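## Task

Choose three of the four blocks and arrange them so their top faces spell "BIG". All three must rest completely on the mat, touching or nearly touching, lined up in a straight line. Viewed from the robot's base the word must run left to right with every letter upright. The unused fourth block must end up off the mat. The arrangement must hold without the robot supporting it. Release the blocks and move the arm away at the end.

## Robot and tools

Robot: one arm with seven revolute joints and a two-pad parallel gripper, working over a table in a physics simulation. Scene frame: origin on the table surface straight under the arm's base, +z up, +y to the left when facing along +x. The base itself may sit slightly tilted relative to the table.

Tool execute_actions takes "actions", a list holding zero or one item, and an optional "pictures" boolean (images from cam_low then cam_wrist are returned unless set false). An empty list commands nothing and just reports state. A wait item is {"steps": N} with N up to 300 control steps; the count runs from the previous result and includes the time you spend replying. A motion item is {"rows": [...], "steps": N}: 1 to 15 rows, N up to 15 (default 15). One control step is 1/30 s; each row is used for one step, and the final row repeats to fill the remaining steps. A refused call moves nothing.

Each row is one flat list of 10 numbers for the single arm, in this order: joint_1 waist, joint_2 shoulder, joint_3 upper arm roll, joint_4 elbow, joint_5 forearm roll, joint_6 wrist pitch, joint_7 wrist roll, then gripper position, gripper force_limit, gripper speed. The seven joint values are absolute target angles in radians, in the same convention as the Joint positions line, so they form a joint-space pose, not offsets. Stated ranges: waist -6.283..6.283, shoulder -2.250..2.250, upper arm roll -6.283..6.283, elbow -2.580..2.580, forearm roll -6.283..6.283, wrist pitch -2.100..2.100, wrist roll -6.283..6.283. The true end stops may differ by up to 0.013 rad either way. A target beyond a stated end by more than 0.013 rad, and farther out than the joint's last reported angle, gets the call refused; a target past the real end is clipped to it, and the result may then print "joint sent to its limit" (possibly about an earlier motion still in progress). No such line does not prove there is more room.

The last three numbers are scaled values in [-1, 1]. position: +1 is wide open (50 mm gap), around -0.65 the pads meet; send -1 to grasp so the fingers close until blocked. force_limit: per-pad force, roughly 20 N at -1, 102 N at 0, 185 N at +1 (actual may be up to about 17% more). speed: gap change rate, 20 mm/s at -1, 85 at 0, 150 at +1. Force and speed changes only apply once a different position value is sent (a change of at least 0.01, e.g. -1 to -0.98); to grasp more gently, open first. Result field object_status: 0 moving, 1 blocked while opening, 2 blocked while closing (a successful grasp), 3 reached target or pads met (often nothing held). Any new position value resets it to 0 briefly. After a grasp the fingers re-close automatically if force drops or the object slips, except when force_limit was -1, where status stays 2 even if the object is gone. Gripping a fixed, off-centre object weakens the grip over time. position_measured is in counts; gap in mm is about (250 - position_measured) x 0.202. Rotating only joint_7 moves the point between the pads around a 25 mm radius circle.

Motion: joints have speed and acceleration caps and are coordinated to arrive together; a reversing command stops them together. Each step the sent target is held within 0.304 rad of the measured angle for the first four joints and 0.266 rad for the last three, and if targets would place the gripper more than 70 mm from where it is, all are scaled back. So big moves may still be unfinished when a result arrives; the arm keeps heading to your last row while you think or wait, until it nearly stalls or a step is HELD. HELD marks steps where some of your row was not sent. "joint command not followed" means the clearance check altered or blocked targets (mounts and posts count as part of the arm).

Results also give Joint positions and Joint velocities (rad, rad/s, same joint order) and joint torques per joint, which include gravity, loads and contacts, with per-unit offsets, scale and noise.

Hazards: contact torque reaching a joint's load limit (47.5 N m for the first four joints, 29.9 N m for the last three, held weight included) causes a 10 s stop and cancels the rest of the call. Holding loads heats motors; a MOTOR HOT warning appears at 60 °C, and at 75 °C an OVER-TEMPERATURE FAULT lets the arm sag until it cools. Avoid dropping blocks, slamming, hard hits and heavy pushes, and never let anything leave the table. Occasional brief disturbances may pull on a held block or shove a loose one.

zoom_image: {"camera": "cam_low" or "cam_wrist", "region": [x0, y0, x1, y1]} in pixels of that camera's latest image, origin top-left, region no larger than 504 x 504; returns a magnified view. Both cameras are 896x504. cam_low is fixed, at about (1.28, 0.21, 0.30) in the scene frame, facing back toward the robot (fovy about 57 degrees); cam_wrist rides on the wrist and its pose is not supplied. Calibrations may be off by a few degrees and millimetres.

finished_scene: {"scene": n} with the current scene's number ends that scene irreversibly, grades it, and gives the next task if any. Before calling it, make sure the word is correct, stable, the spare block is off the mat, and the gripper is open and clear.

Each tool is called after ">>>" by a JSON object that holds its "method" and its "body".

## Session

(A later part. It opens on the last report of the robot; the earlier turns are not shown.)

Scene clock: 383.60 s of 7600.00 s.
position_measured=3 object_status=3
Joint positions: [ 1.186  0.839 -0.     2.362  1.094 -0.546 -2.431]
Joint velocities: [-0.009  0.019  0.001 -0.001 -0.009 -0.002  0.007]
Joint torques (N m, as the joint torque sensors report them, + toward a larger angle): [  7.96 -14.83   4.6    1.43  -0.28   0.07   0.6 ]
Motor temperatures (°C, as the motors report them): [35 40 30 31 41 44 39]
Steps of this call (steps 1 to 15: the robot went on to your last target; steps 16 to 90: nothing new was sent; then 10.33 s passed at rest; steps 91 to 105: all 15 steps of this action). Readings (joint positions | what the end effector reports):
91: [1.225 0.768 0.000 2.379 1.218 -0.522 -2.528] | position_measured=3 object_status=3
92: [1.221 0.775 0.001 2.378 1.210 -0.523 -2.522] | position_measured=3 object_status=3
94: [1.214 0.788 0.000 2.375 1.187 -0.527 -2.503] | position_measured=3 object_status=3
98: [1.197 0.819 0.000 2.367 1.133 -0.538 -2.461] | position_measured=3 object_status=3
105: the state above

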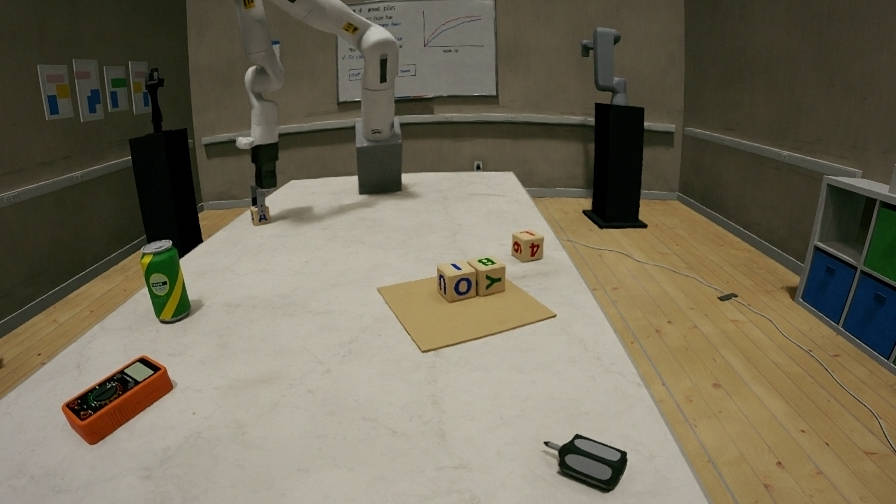

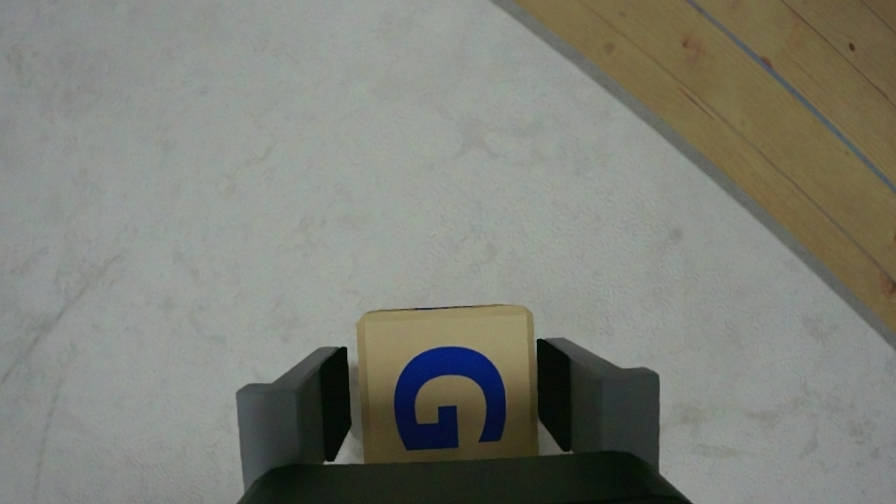

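>>> {"method": "execute_actions", "body": {"actions": [{"rows":[[1.173,0.866,0,2.354,1.054,-0.555,-2.4,1,-0.6,0],[1.173,0.866,0,2.354,1.054,-0.555,-2.4,1,-0.6,0],[1.173,0.866,0,2.354,1.054,-0.555,-2.4,1,-0.6,0],[1.16,0.8915,0,2.346,1.0154,-0.565,-2.37,1,-0.6,0],[1.16,0.8915,0,2.346,1.0154,-0.565,-2.37,1,-0.6,0],[1.16,0.8915,0,2.346,1.0154,-0.565,-2.37,1,-0.6,0],[1.16,0.8915,0,2.346,1.0154,-0.565,-2.37,1,-0.6,0],[1.16,0.8915,0,2.346,1.0154,-0.565,-2.37,1,-0.6,0],[1.16,0.8915,0,2.346,1.0154,-0.565,-2.37,1,-0.6,0],[1.16,0.8915,0,2.346,1.0154,-0.565,-2.37,1,-0.6,0],[1.16,0.8915,0,2.346,1.0154,-0.565,-2.37,-1,-0.6,0]],"steps":15}], "pictures": false}}

>>> {"method": "execute_actions", "body": {"actions": [{"steps":8}]}}

Scene clock: 394.40 s of 7600.00 s.
position_measured=32 object_status=0
Joint positions: [ 1.161  0.89   0.     2.346  1.016 -0.566 -2.37 ]
Joint velocities: [-0.     0.001  0.    -0.     0.001 -0.002  0.002]
Joint torques (N m, as the joint torque sensors report them, + toward a larger angle): [  7.25 -13.3    4.26   1.06  -0.61   0.2    0.59]
Motor temperatures (°C, as the motors report them): [36 40 30 31 41 44 39]
Steps of this call (steps 1 to 15: the robot went on to your last target; steps 16 to 90: nothing new was sent; then 7.30 s passed at rest; steps 91 to 105: all 15 steps of this action). Readings (joint positions | what the end effector reports):
91: [1.184 0.843 0.000 2.361 1.092 -0.546 -2.429] | position_measured=3 object_status=3
92: [1.181 0.850 0.000 2.360 1.084 -0.548 -2.423] | position_measured=3 object_status=3
94: [1.175 0.862 0.000 2.356 1.063 -0.553 -2.407] | position_measured=3 object_status=3
98: [1.163 0.886 -0.000 2.348 1.022 -0.563 -2.375] | position_measured=3 object_status=3
105: the state above

Scene clock: 394.67 s of 7600.00 s.
position_measured=32 object_status=2
Joint positions: [ 1.161  0.89   0.     2.346  1.016 -0.566 -2.37 ]
Joint velocities: [-0.     0.     0.001  0.001  0.     0.    -0.001]
Joint torques (N m, as the joint torque sensors report them, + toward a larger angle): [  7.54 -13.31   4.36   1.12  -0.43   0.03   0.28]
Motor temperatures (°C, as the motors report them): [36 40 30 31 41 44 39]
Steps of this call (steps 1 to 8: the robot went on to your last target). Readings (joint positions | what the end effector reports):
1: [1.161 0.890 0.000 2.346 1.016 -0.566 -2.370] | position_measured=32 object_status=0
2: [1.161 0.890 0.000 2.346 1.016 -0.566 -2.370] | position_measured=32 object_status=0
4: [1.161 0.890 0.000 2.346 1.016 -0.566 -2.370] | position_measured=32 object_status=2
8: the state above

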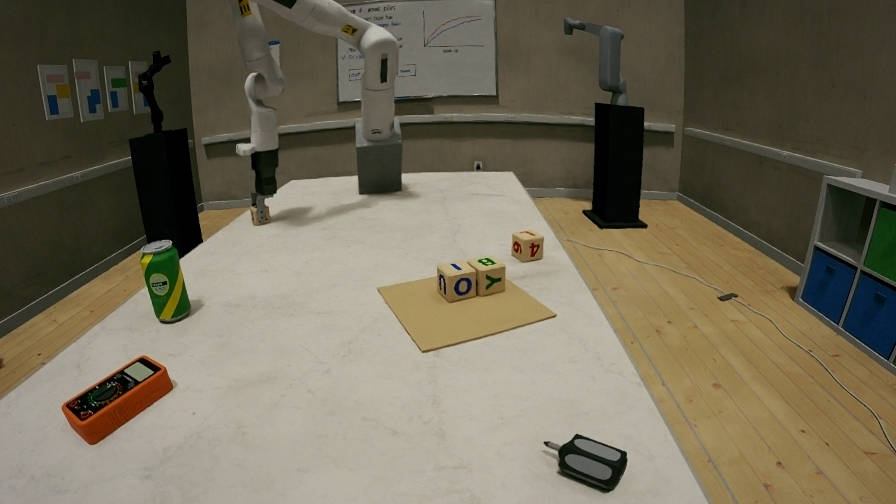

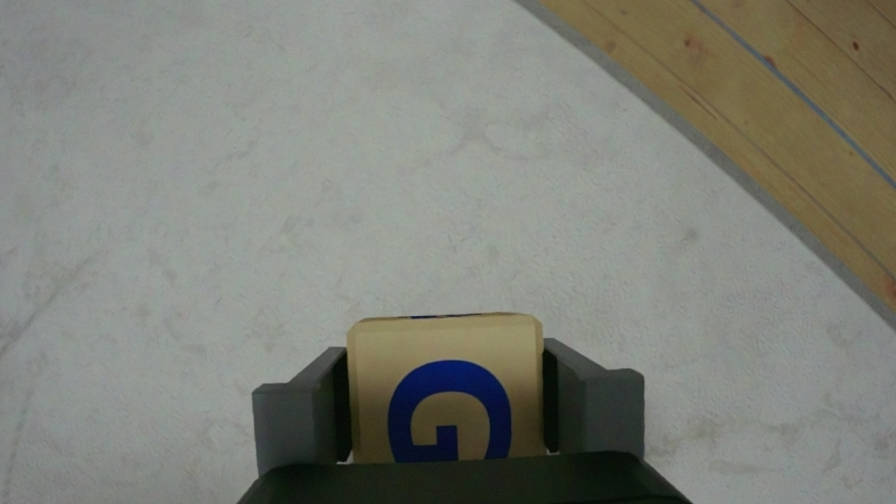

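>>> {"method": "execute_actions", "body": {"actions": [{"rows":[[1.2,0.80,0,2.375,1.16,-0.53,-2.48,-1,-0.6,0],[1.2,0.80,0,2.375,1.16,-0.53,-2.48,-1,-0.6,0],[1.2,0.80,0,2.375,1.16,-0.53,-2.48,-1,-0.6,0],[1.2,0.80,0,2.375,1.16,-0.53,-2.48,-1,-0.6,0],[1.2,0.80,0,2.375,1.16,-0.53,-2.48,-1,-0.6,0],[1.2,0.55,0,2.3,1.1,-0.4,-2.2,-1,-0.6,0]],"steps":15}], "pictures": false}}

>>> {"method": "execute_actions", "body": {"actions": [{"rows":[[0.25,0.33,0,2.0,0.6,0.35,-0.6,-1,-0.6,0]],"steps":15}], "pictures": false}}

>>> {"method": "execute_actions", "body": {"actions": [{"steps":25}], "pictures": false}}

>>> {"method": "execute_actions", "body": {"actions": [{"rows":[[-0.233,0.47,0,1.38,0.163,0.79,0.011,-1,-0.6,0]],"steps":15}], "pictures": false}}

>>> {"method": "execute_actions", "body": {"actions": [{"steps":30}]}}

Scene clock: 425.07 s of 7600.00 s.
position_measured=32 object_status=2
Joint positions: [ 1.198  0.617  0.     2.32   1.113 -0.435 -2.281]
Joint velocities: [ 0.023 -0.622  0.    -0.198 -0.126  0.331  0.785]
Joint torques (N m, as the joint torque sensors report them, + toward a larger angle): [  7.17 -14.29   5.18  -1.26  -0.28  -0.26   0.  ]
Motor temperatures (°C, as the motors report them): [36 39 30 31 41 44 39]
Steps of this call (steps 1 to 15: the robot went on to your last target; steps 16 to 90: nothing new was sent; then 26.90 s passed at rest; steps 91 to 105: all 15 steps of this action). Readings (joint positions | what the end effector reports):
91: [1.161 0.888 0.000 2.347 1.017 -0.565 -2.371] | position_measured=32 object_status=2
92: [1.164 0.882 -0.000 2.348 1.024 -0.563 -2.377] | position_measured=32 object_status=2
94: [1.177 0.852 -0.001 2.357 1.066 -0.553 -2.408] | position_measured=32 object_status=2
98: [1.192 0.775 0.000 2.368 1.144 -0.519 -2.461] | position_measured=32 object_status=2
105: the state above

Scene clock: 425.57 s of 7600.00 s.
position_measured=32 object_status=2
Joint positions: [ 0.929  0.425  0.002  2.113  0.873 -0.18  -2.008]
Joint velocities: [-0.804 -0.296  0.001 -0.363 -0.699  0.694  0.695]
Joint torques (N m, as the joint torque sensors report them, + toward a larger angle): [  7.38 -16.46   5.19  -3.38  -0.57  -0.03   0.1 ]
Motor temperatures (°C, as the motors report them): [36 39 30 31 41 44 39]
Steps of this call (steps 1 to 15: all 15 steps of this action). Readings (joint positions | what the end effector reports):
1: [1.198 0.598 0.000 2.313 1.108 -0.424 -2.257] | position_measured=32 object_status=2
2: [1.193 0.582 0.001 2.304 1.102 -0.411 -2.237] | position_measured=32 object_status=2
4: [1.168 0.558 0.002 2.275 1.078 -0.384 -2.211] | position_measured=32 object_status=2
8: [1.092 0.506 0.001 2.210 1.014 -0.322 -2.149] | position_measured=32 object_status=2
15: the state above

Scene clock: 426.40 s of 7600.00 s.
position_measured=32 object_status=2
Joint positions: [ 0.29   0.333 -0.001  2.003  0.606  0.326 -1.278]
Joint velocities: [-0.284 -0.022  0.007 -0.018 -0.052  0.189  1.215]
Joint torques (N m, as the joint torque sensors report them, + toward a larger angle): [  5.47 -18.95   5.58  -3.75   0.49   0.85   0.51]
Motor temperatures (°C, as the motors report them): [36 39 30 31 41 44 39]
Steps of this call (steps 1 to 25: the robot went on to your last target). Readings (joint positions | what the end effector reports):
1: [0.902 0.416 0.002 2.101 0.849 -0.157 -1.984] | position_measured=32 object_status=2
2: [0.874 0.407 0.002 2.090 0.825 -0.132 -1.960] | position_measured=32 object_status=2
4: [0.816 0.391 0.001 2.071 0.778 -0.082 -1.910] | position_measured=32 object_status=2
8: [0.700 0.368 0.001 2.043 0.709 0.020 -1.807] | position_measured=32 object_status=2
25: the state above

Scene clock: 426.90 s of 7600.00 s.
position_measured=32 object_status=2
Joint positions: [-0.008  0.421  0.     1.735  0.37   0.582 -0.939]
Joint velocities: [-0.536  0.122 -0.006 -0.642 -0.505  0.51   0.564]
Joint torques (N m, as the joint torque sensors report them, + toward a larger angle): [  3.06 -22.7    3.07  -4.67   0.05   0.43   0.44]
Motor temperatures (°C, as the motors report them): [36 39 30 31 41 44 39]
Steps of this call (steps 1 to 15: all 15 steps of this action). Readings (joint positions | what the end effector reports):
1: [0.281 0.333 -0.001 2.002 0.605 0.333 -1.237] | position_measured=32 object_status=2
2: [0.267 0.335 0.001 1.998 0.601 0.342 -1.198] | position_measured=32 object_status=2
4: [0.226 0.346 0.002 1.976 0.580 0.372 -1.146] | position_measured=32 object_status=2
8: [0.136 0.384 0.001 1.885 0.499 0.452 -1.071] | position_measured=32 object_status=2
15: the state above

Scene clock: 427.90 s of 7600.00 s.
position_measured=32 object_status=2
Joint positions: [-0.233  0.47  -0.     1.38   0.163  0.79   0.009]
Joint velocities: [-0.001  0.002  0.003  0.002 -0.001  0.001  0.054]
Joint torques (N m, as the joint torque sensors report them, + toward a larger angle): [  0.05 -25.55   0.77  -7.04  -0.15  -0.1    0.05]
Motor temperatures (°C, as the motors report them): [36 39 30 31 41 44 39]
Steps of this call (steps 1 to 30: the robot went on to your last target). Readings (joint positions | what the end effector reports):
1: [-0.026 0.425 0.000 1.713 0.353 0.598 -0.920] | position_measured=32 object_status=2
2: [-0.042 0.428 0.000 1.691 0.338 0.614 -0.901] | position_measured=32 object_status=2
4: [-0.072 0.435 -0.000 1.646 0.309 0.642 -0.861] | position_measured=32 object_status=2
8: [-0.128 0.447 0.000 1.554 0.259 0.693 -0.766] | position_measured=32 object_status=2
30: the state above

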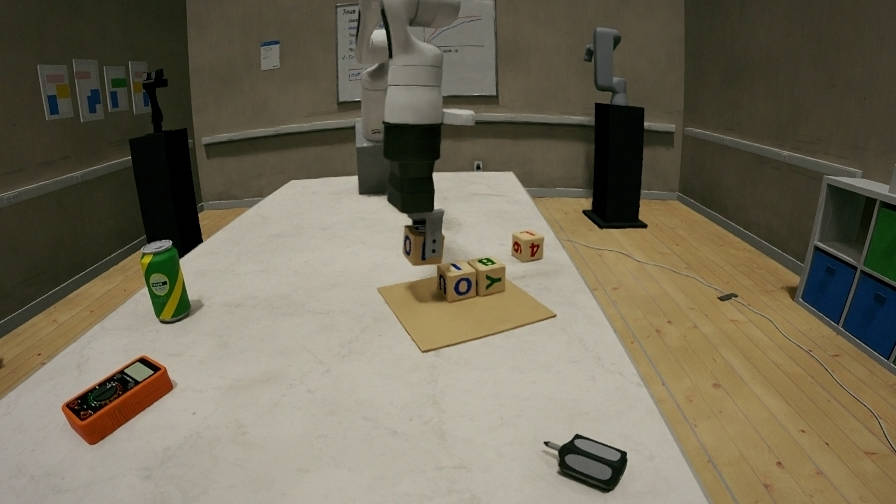

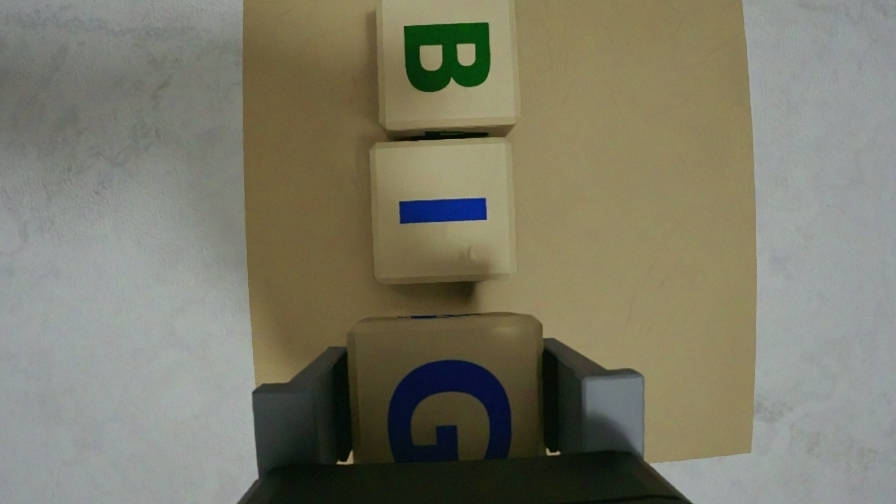

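>>> {"method": "execute_actions", "body": {"actions": [{"rows":[[-0.2345,0.486,0,1.368,0.164,0.786,0.009,-1,-0.6,0],[-0.2345,0.486,0,1.368,0.164,0.786,0.009,-1,-0.6,0],[-0.2345,0.486,0,1.368,0.164,0.786,0.009,-1,-0.6,0],[-0.232,0.514,0,1.366,0.167,0.760,0.006,-1,-0.6,0],[-0.232,0.514,0,1.366,0.167,0.760,0.006,-1,-0.6,0],[-0.232,0.514,0,1.366,0.167,0.760,0.006,-1,-0.6,0],[-0.229,0.542,0,1.363,0.169,0.735,0.004,-1,-0.6,0],[-0.229,0.542,0,1.363,0.169,0.735,0.004,-1,-0.6,0],[-0.229,0.542,0,1.363,0.169,0.735,0.004,-1,-0.6,0],[-0.2255,0.5704,0,1.360,0.1715,0.709,0.003,-1,-0.6,0]],"steps":15}], "pictures": false}}

>>> {"method": "execute_actions", "body": {"actions": [{"steps":10}]}}

Scene clock: 440.40 s of 7600.00 s.
position_measured=32 object_status=2
Joint positions: [-0.226  0.566  0.     1.361  0.171  0.712  0.003]
Joint velocities: [ 0.005  0.046 -0.002 -0.007  0.005 -0.05  -0.003]
Joint torques (N m, as the joint torque sensors report them, + toward a larger angle): [ -0.54 -28.28   0.5   -7.74  -0.23   0.08  -0.02]
Motor temperatures (°C, as the motors report them): [36 40 30 31 41 44 39]
Steps of this call (steps 1 to 15: the robot went on to your last target; steps 16 to 90: nothing new was sent; then 9.00 s passed at rest; steps 91 to 105: all 15 steps of this action). Readings (joint positions | what the end effector reports):
91: [-0.233 0.471 0.000 1.379 0.163 0.790 0.011] | position_measured=32 object_status=2
92: [-0.234 0.476 0.000 1.375 0.163 0.789 0.010] | position_measured=32 object_status=2
94: [-0.234 0.484 -0.000 1.371 0.164 0.786 0.009] | position_measured=32 object_status=2
98: [-0.231 0.516 -0.000 1.366 0.167 0.759 0.006] | position_measured=32 object_status=2
105: the state above

Scene clock: 440.73 s of 7600.00 s.
position_measured=32 object_status=2
Joint positions: [-0.226  0.57   0.     1.36   0.171  0.709  0.003]
Joint velocities: [ 0.001  0.001 -0.    -0.002  0.    -0.    -0.001]
Joint torques (N m, as the joint torque sensors report them, + toward a larger angle): [ -0.36 -25.83   0.66  -6.77  -0.11  -0.01   0.34]
Motor temperatures (°C, as the motors report them): [36 40 30 31 41 44 39]
Steps of this call (steps 1 to 10: the robot went on to your last target). Readings (joint positions | what the end effector reports):
1: [-0.226 0.567 0.000 1.361 0.171 0.711 0.003] | position_measured=32 object_status=2
2: [-0.226 0.568 0.000 1.361 0.171 0.710 0.003] | position_measured=32 object_status=2
4: [-0.226 0.569 -0.000 1.360 0.171 0.709 0.003] | position_measured=32 object_status=2
8: [-0.226 0.570 0.000 1.360 0.171 0.709 0.003] | position_measured=32 object_status=2
10: the state above

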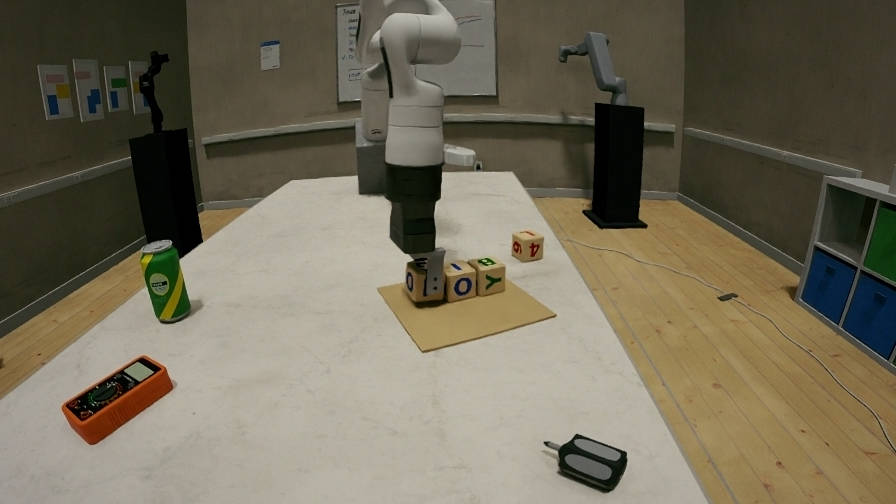

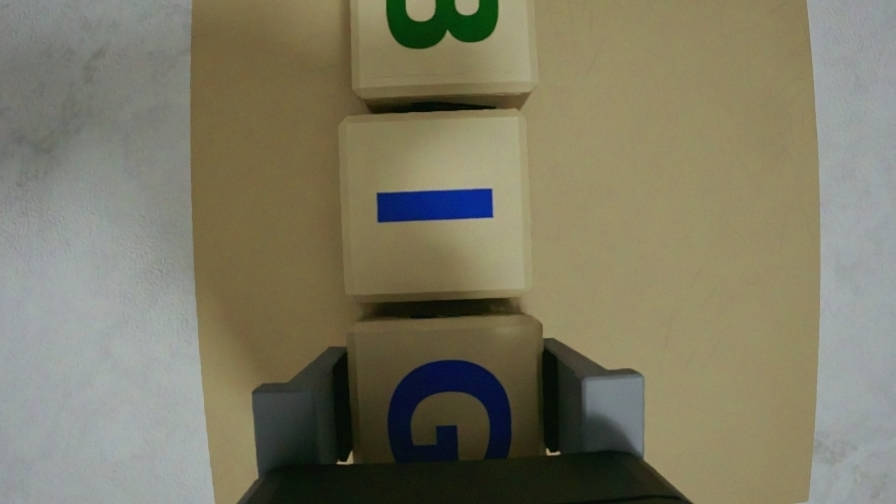

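>>> {"method": "execute_actions", "body": {"actions": [{"rows":[[-0.2255,0.578,0,1.359,0.172,0.702,0.002,-1,-0.6,0],[-0.2255,0.578,0,1.359,0.172,0.702,0.002,-1,-0.6,0],[-0.2255,0.578,0,1.359,0.172,0.702,0.002,-1,-0.6,0],[-0.225,0.584,0,1.3585,0.173,0.6965,0.001,-1,-0.6,0],[-0.225,0.584,0,1.3585,0.173,0.6965,0.001,-1,-0.6,0],[-0.225,0.584,0,1.3585,0.173,0.6965,0.001,-1,-0.6,0],[-0.2245,0.588,0,1.358,0.1735,0.693,0.001,-1,-0.6,0]],"steps":15}], "pictures": false}}

Scene clock: 449.43 s of 7600.00 s.
position_measured=32 object_status=2
Joint positions: [-0.225  0.586 -0.     1.358  0.173  0.694  0.001]
Joint velocities: [ 0.     0.001  0.     0.002  0.001 -0.    -0.001]
Joint torques (N m, as the joint torque sensors report them, + toward a larger angle): [ -0.2  -23.66   0.78  -6.66  -0.19  -0.6    0.32]
Motor temperatures (°C, as the motors report them): [36 40 30 31 41 44 39]
Steps of this call (steps 1 to 15: the robot went on to your last target; steps 16 to 90: nothing new was sent; then 5.20 s passed at rest; steps 91 to 105: all 15 steps of this action). Readings (joint positions | what the end effector reports):
91: [-0.225 0.571 0.000 1.360 0.172 0.708 0.003] | position_measured=32 object_status=2
92: [-0.225 0.574 0.000 1.359 0.172 0.706 0.003] | position_measured=32 object_status=2
94: [-0.225 0.577 -0.000 1.359 0.172 0.703 0.002] | position_measured=32 object_status=2
98: [-0.225 0.585 -0.000 1.358 0.173 0.696 0.001] | position_measured=32 object_status=2
105: the state above

>>> {"method": "execute_actions", "body": {"actions": [{"rows":[[-0.225,0.586,0,1.358,0.1735,0.695,0.001,1,-0.6,0],[-0.225,0.586,0,1.358,0.1735,0.695,0.001,1,-0.6,0],[-0.225,0.586,0,1.358,0.1735,0.695,0.001,1,-0.6,0],[-0.225,0.586,0,1.358,0.1735,0.695,0.001,1,-0.6,0],[-0.225,0.586,0,1.358,0.1735,0.695,0.001,1,-0.6,0],[-0.225,0.586,0,1.358,0.1735,0.695,0.001,1,-0.6,0],[-0.228,0.56,0,1.361,0.171,0.718,0.002,1,-0.6,0],[-0.231,0.535,0,1.364,0.169,0.741,0.003,1,-0.6,0],[-0.234,0.51,0,1.366,0.167,0.764,0.005,1,-0.6,0],[-0.237,0.486,0,1.368,0.165,0.786,0.006,1,-0.6,0],[-0.237,0.486,0,1.368,0.165,0.786,0.006,1,-0.6,0],[-0.237,0.486,0,1.368,0.165,0.786,0.006,1,-0.6,0],[-0.25,0.38,0,1.37,0.16,0.88,0.01,1,-0.6,0]],"steps":15}], "pictures": false}}

>>> {"method": "execute_actions", "body": {"actions": [{"steps":20}]}}

Scene clock: 459.00 s of 7600.00 s.
position_measured=3 object_status=3
Joint positions: [-0.24   0.466  0.     1.369  0.165  0.801  0.007]
Joint velocities: [-0.084 -0.68  -0.003  0.012 -0.038  0.6    0.026]
Joint torques (N m, as the joint torque sensors report them, + toward a larger angle): [ -0.41 -27.87   0.42  -8.47  -0.21  -0.15   0.43]
Motor temperatures (°C, as the motors report them): [36 40 30 31 41 44 39]
Steps of this call (steps 1 to 15: the robot went on to your last target; steps 16 to 90: nothing new was sent; then 6.07 s passed at rest; steps 91 to 105: all 15 steps of this action). Readings (joint positions | what the end effector reports):
91: [-0.225 0.585 -0.000 1.358 0.173 0.694 0.001] | position_measured=22 object_status=0
92: [-0.225 0.585 0.000 1.358 0.174 0.694 0.001] | position_measured=8 object_status=0
94: [-0.225 0.585 -0.000 1.358 0.174 0.695 0.001] | position_measured=3 object_status=0
98: [-0.226 0.578 0.000 1.360 0.173 0.700 0.001] | position_measured=3 object_status=0
105: the state above

Scene clock: 459.67 s of 7600.00 s.
position_measured=3 object_status=3
Joint positions: [-0.25  0.38 -0.    1.37  0.16  0.88  0.01]
Joint velocities: [-0.001  0.     0.001  0.    -0.001 -0.    -0.   ]
Joint torques (N m, as the joint torque sensors report them, + toward a larger angle): [ -0.38 -24.74   0.51  -7.92  -0.15  -0.08   0.35]
Motor temperatures (°C, as the motors report them): [36 40 30 31 41 44 39]
Steps of this call (steps 1 to 20: the robot went on to your last target). Readings (joint positions | what the end effector reports):
1: [-0.242 0.444 -0.000 1.369 0.163 0.821 0.007] | position_measured=3 object_status=3
2: [-0.245 0.425 -0.000 1.368 0.162 0.839 0.008] | position_measured=3 object_status=3
4: [-0.248 0.398 -0.000 1.368 0.161 0.865 0.009] | position_measured=3 object_status=3
8: [-0.249 0.384 -0.000 1.369 0.160 0.879 0.010] | position_measured=3 object_status=3
20: the state above

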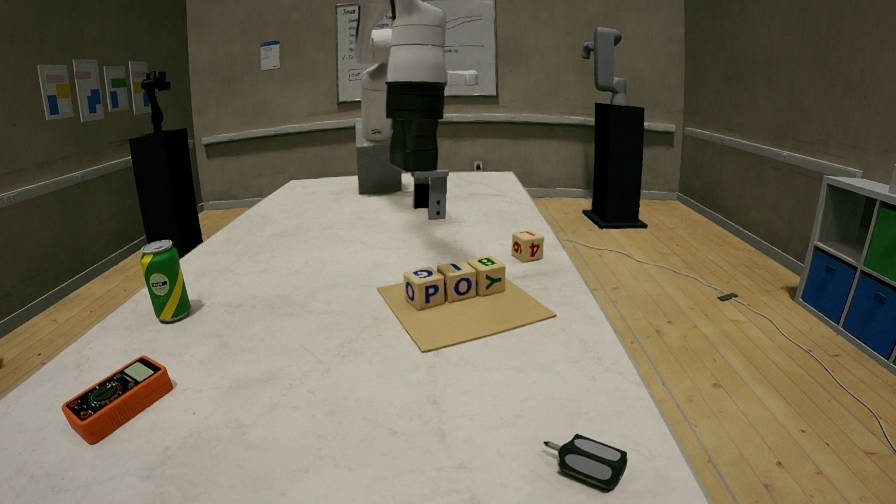

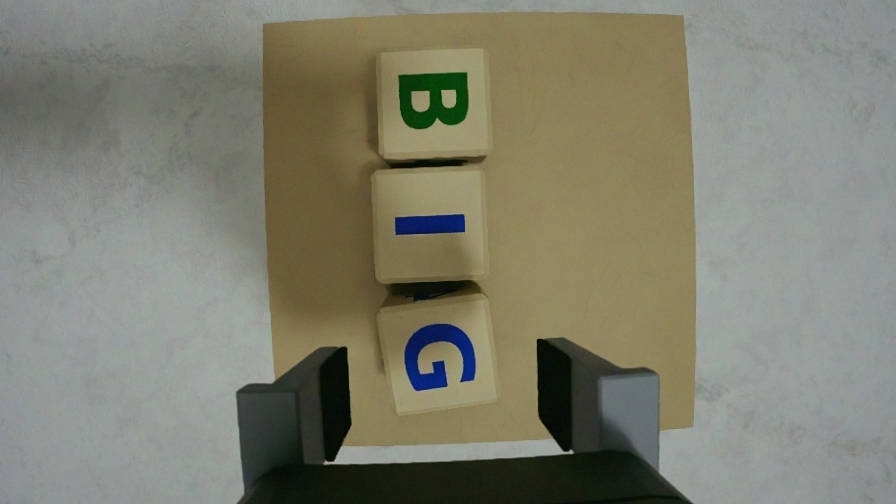

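>>> {"method": "zoom_image", "body": {"camera": "cam_wrist", "region": [340, 30, 540, 430]}}

Region (340, 30, 540, 430) of cam_wrist's 896x504 image, scaled by 1.260.

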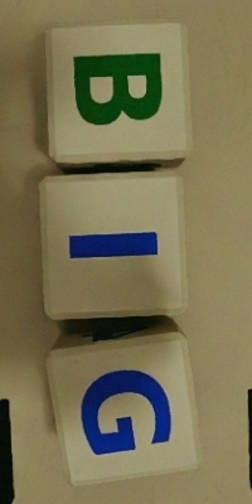

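>>> {"method": "finished_scene", "body": {"scene": 2}}

The scene is finished: the task was done.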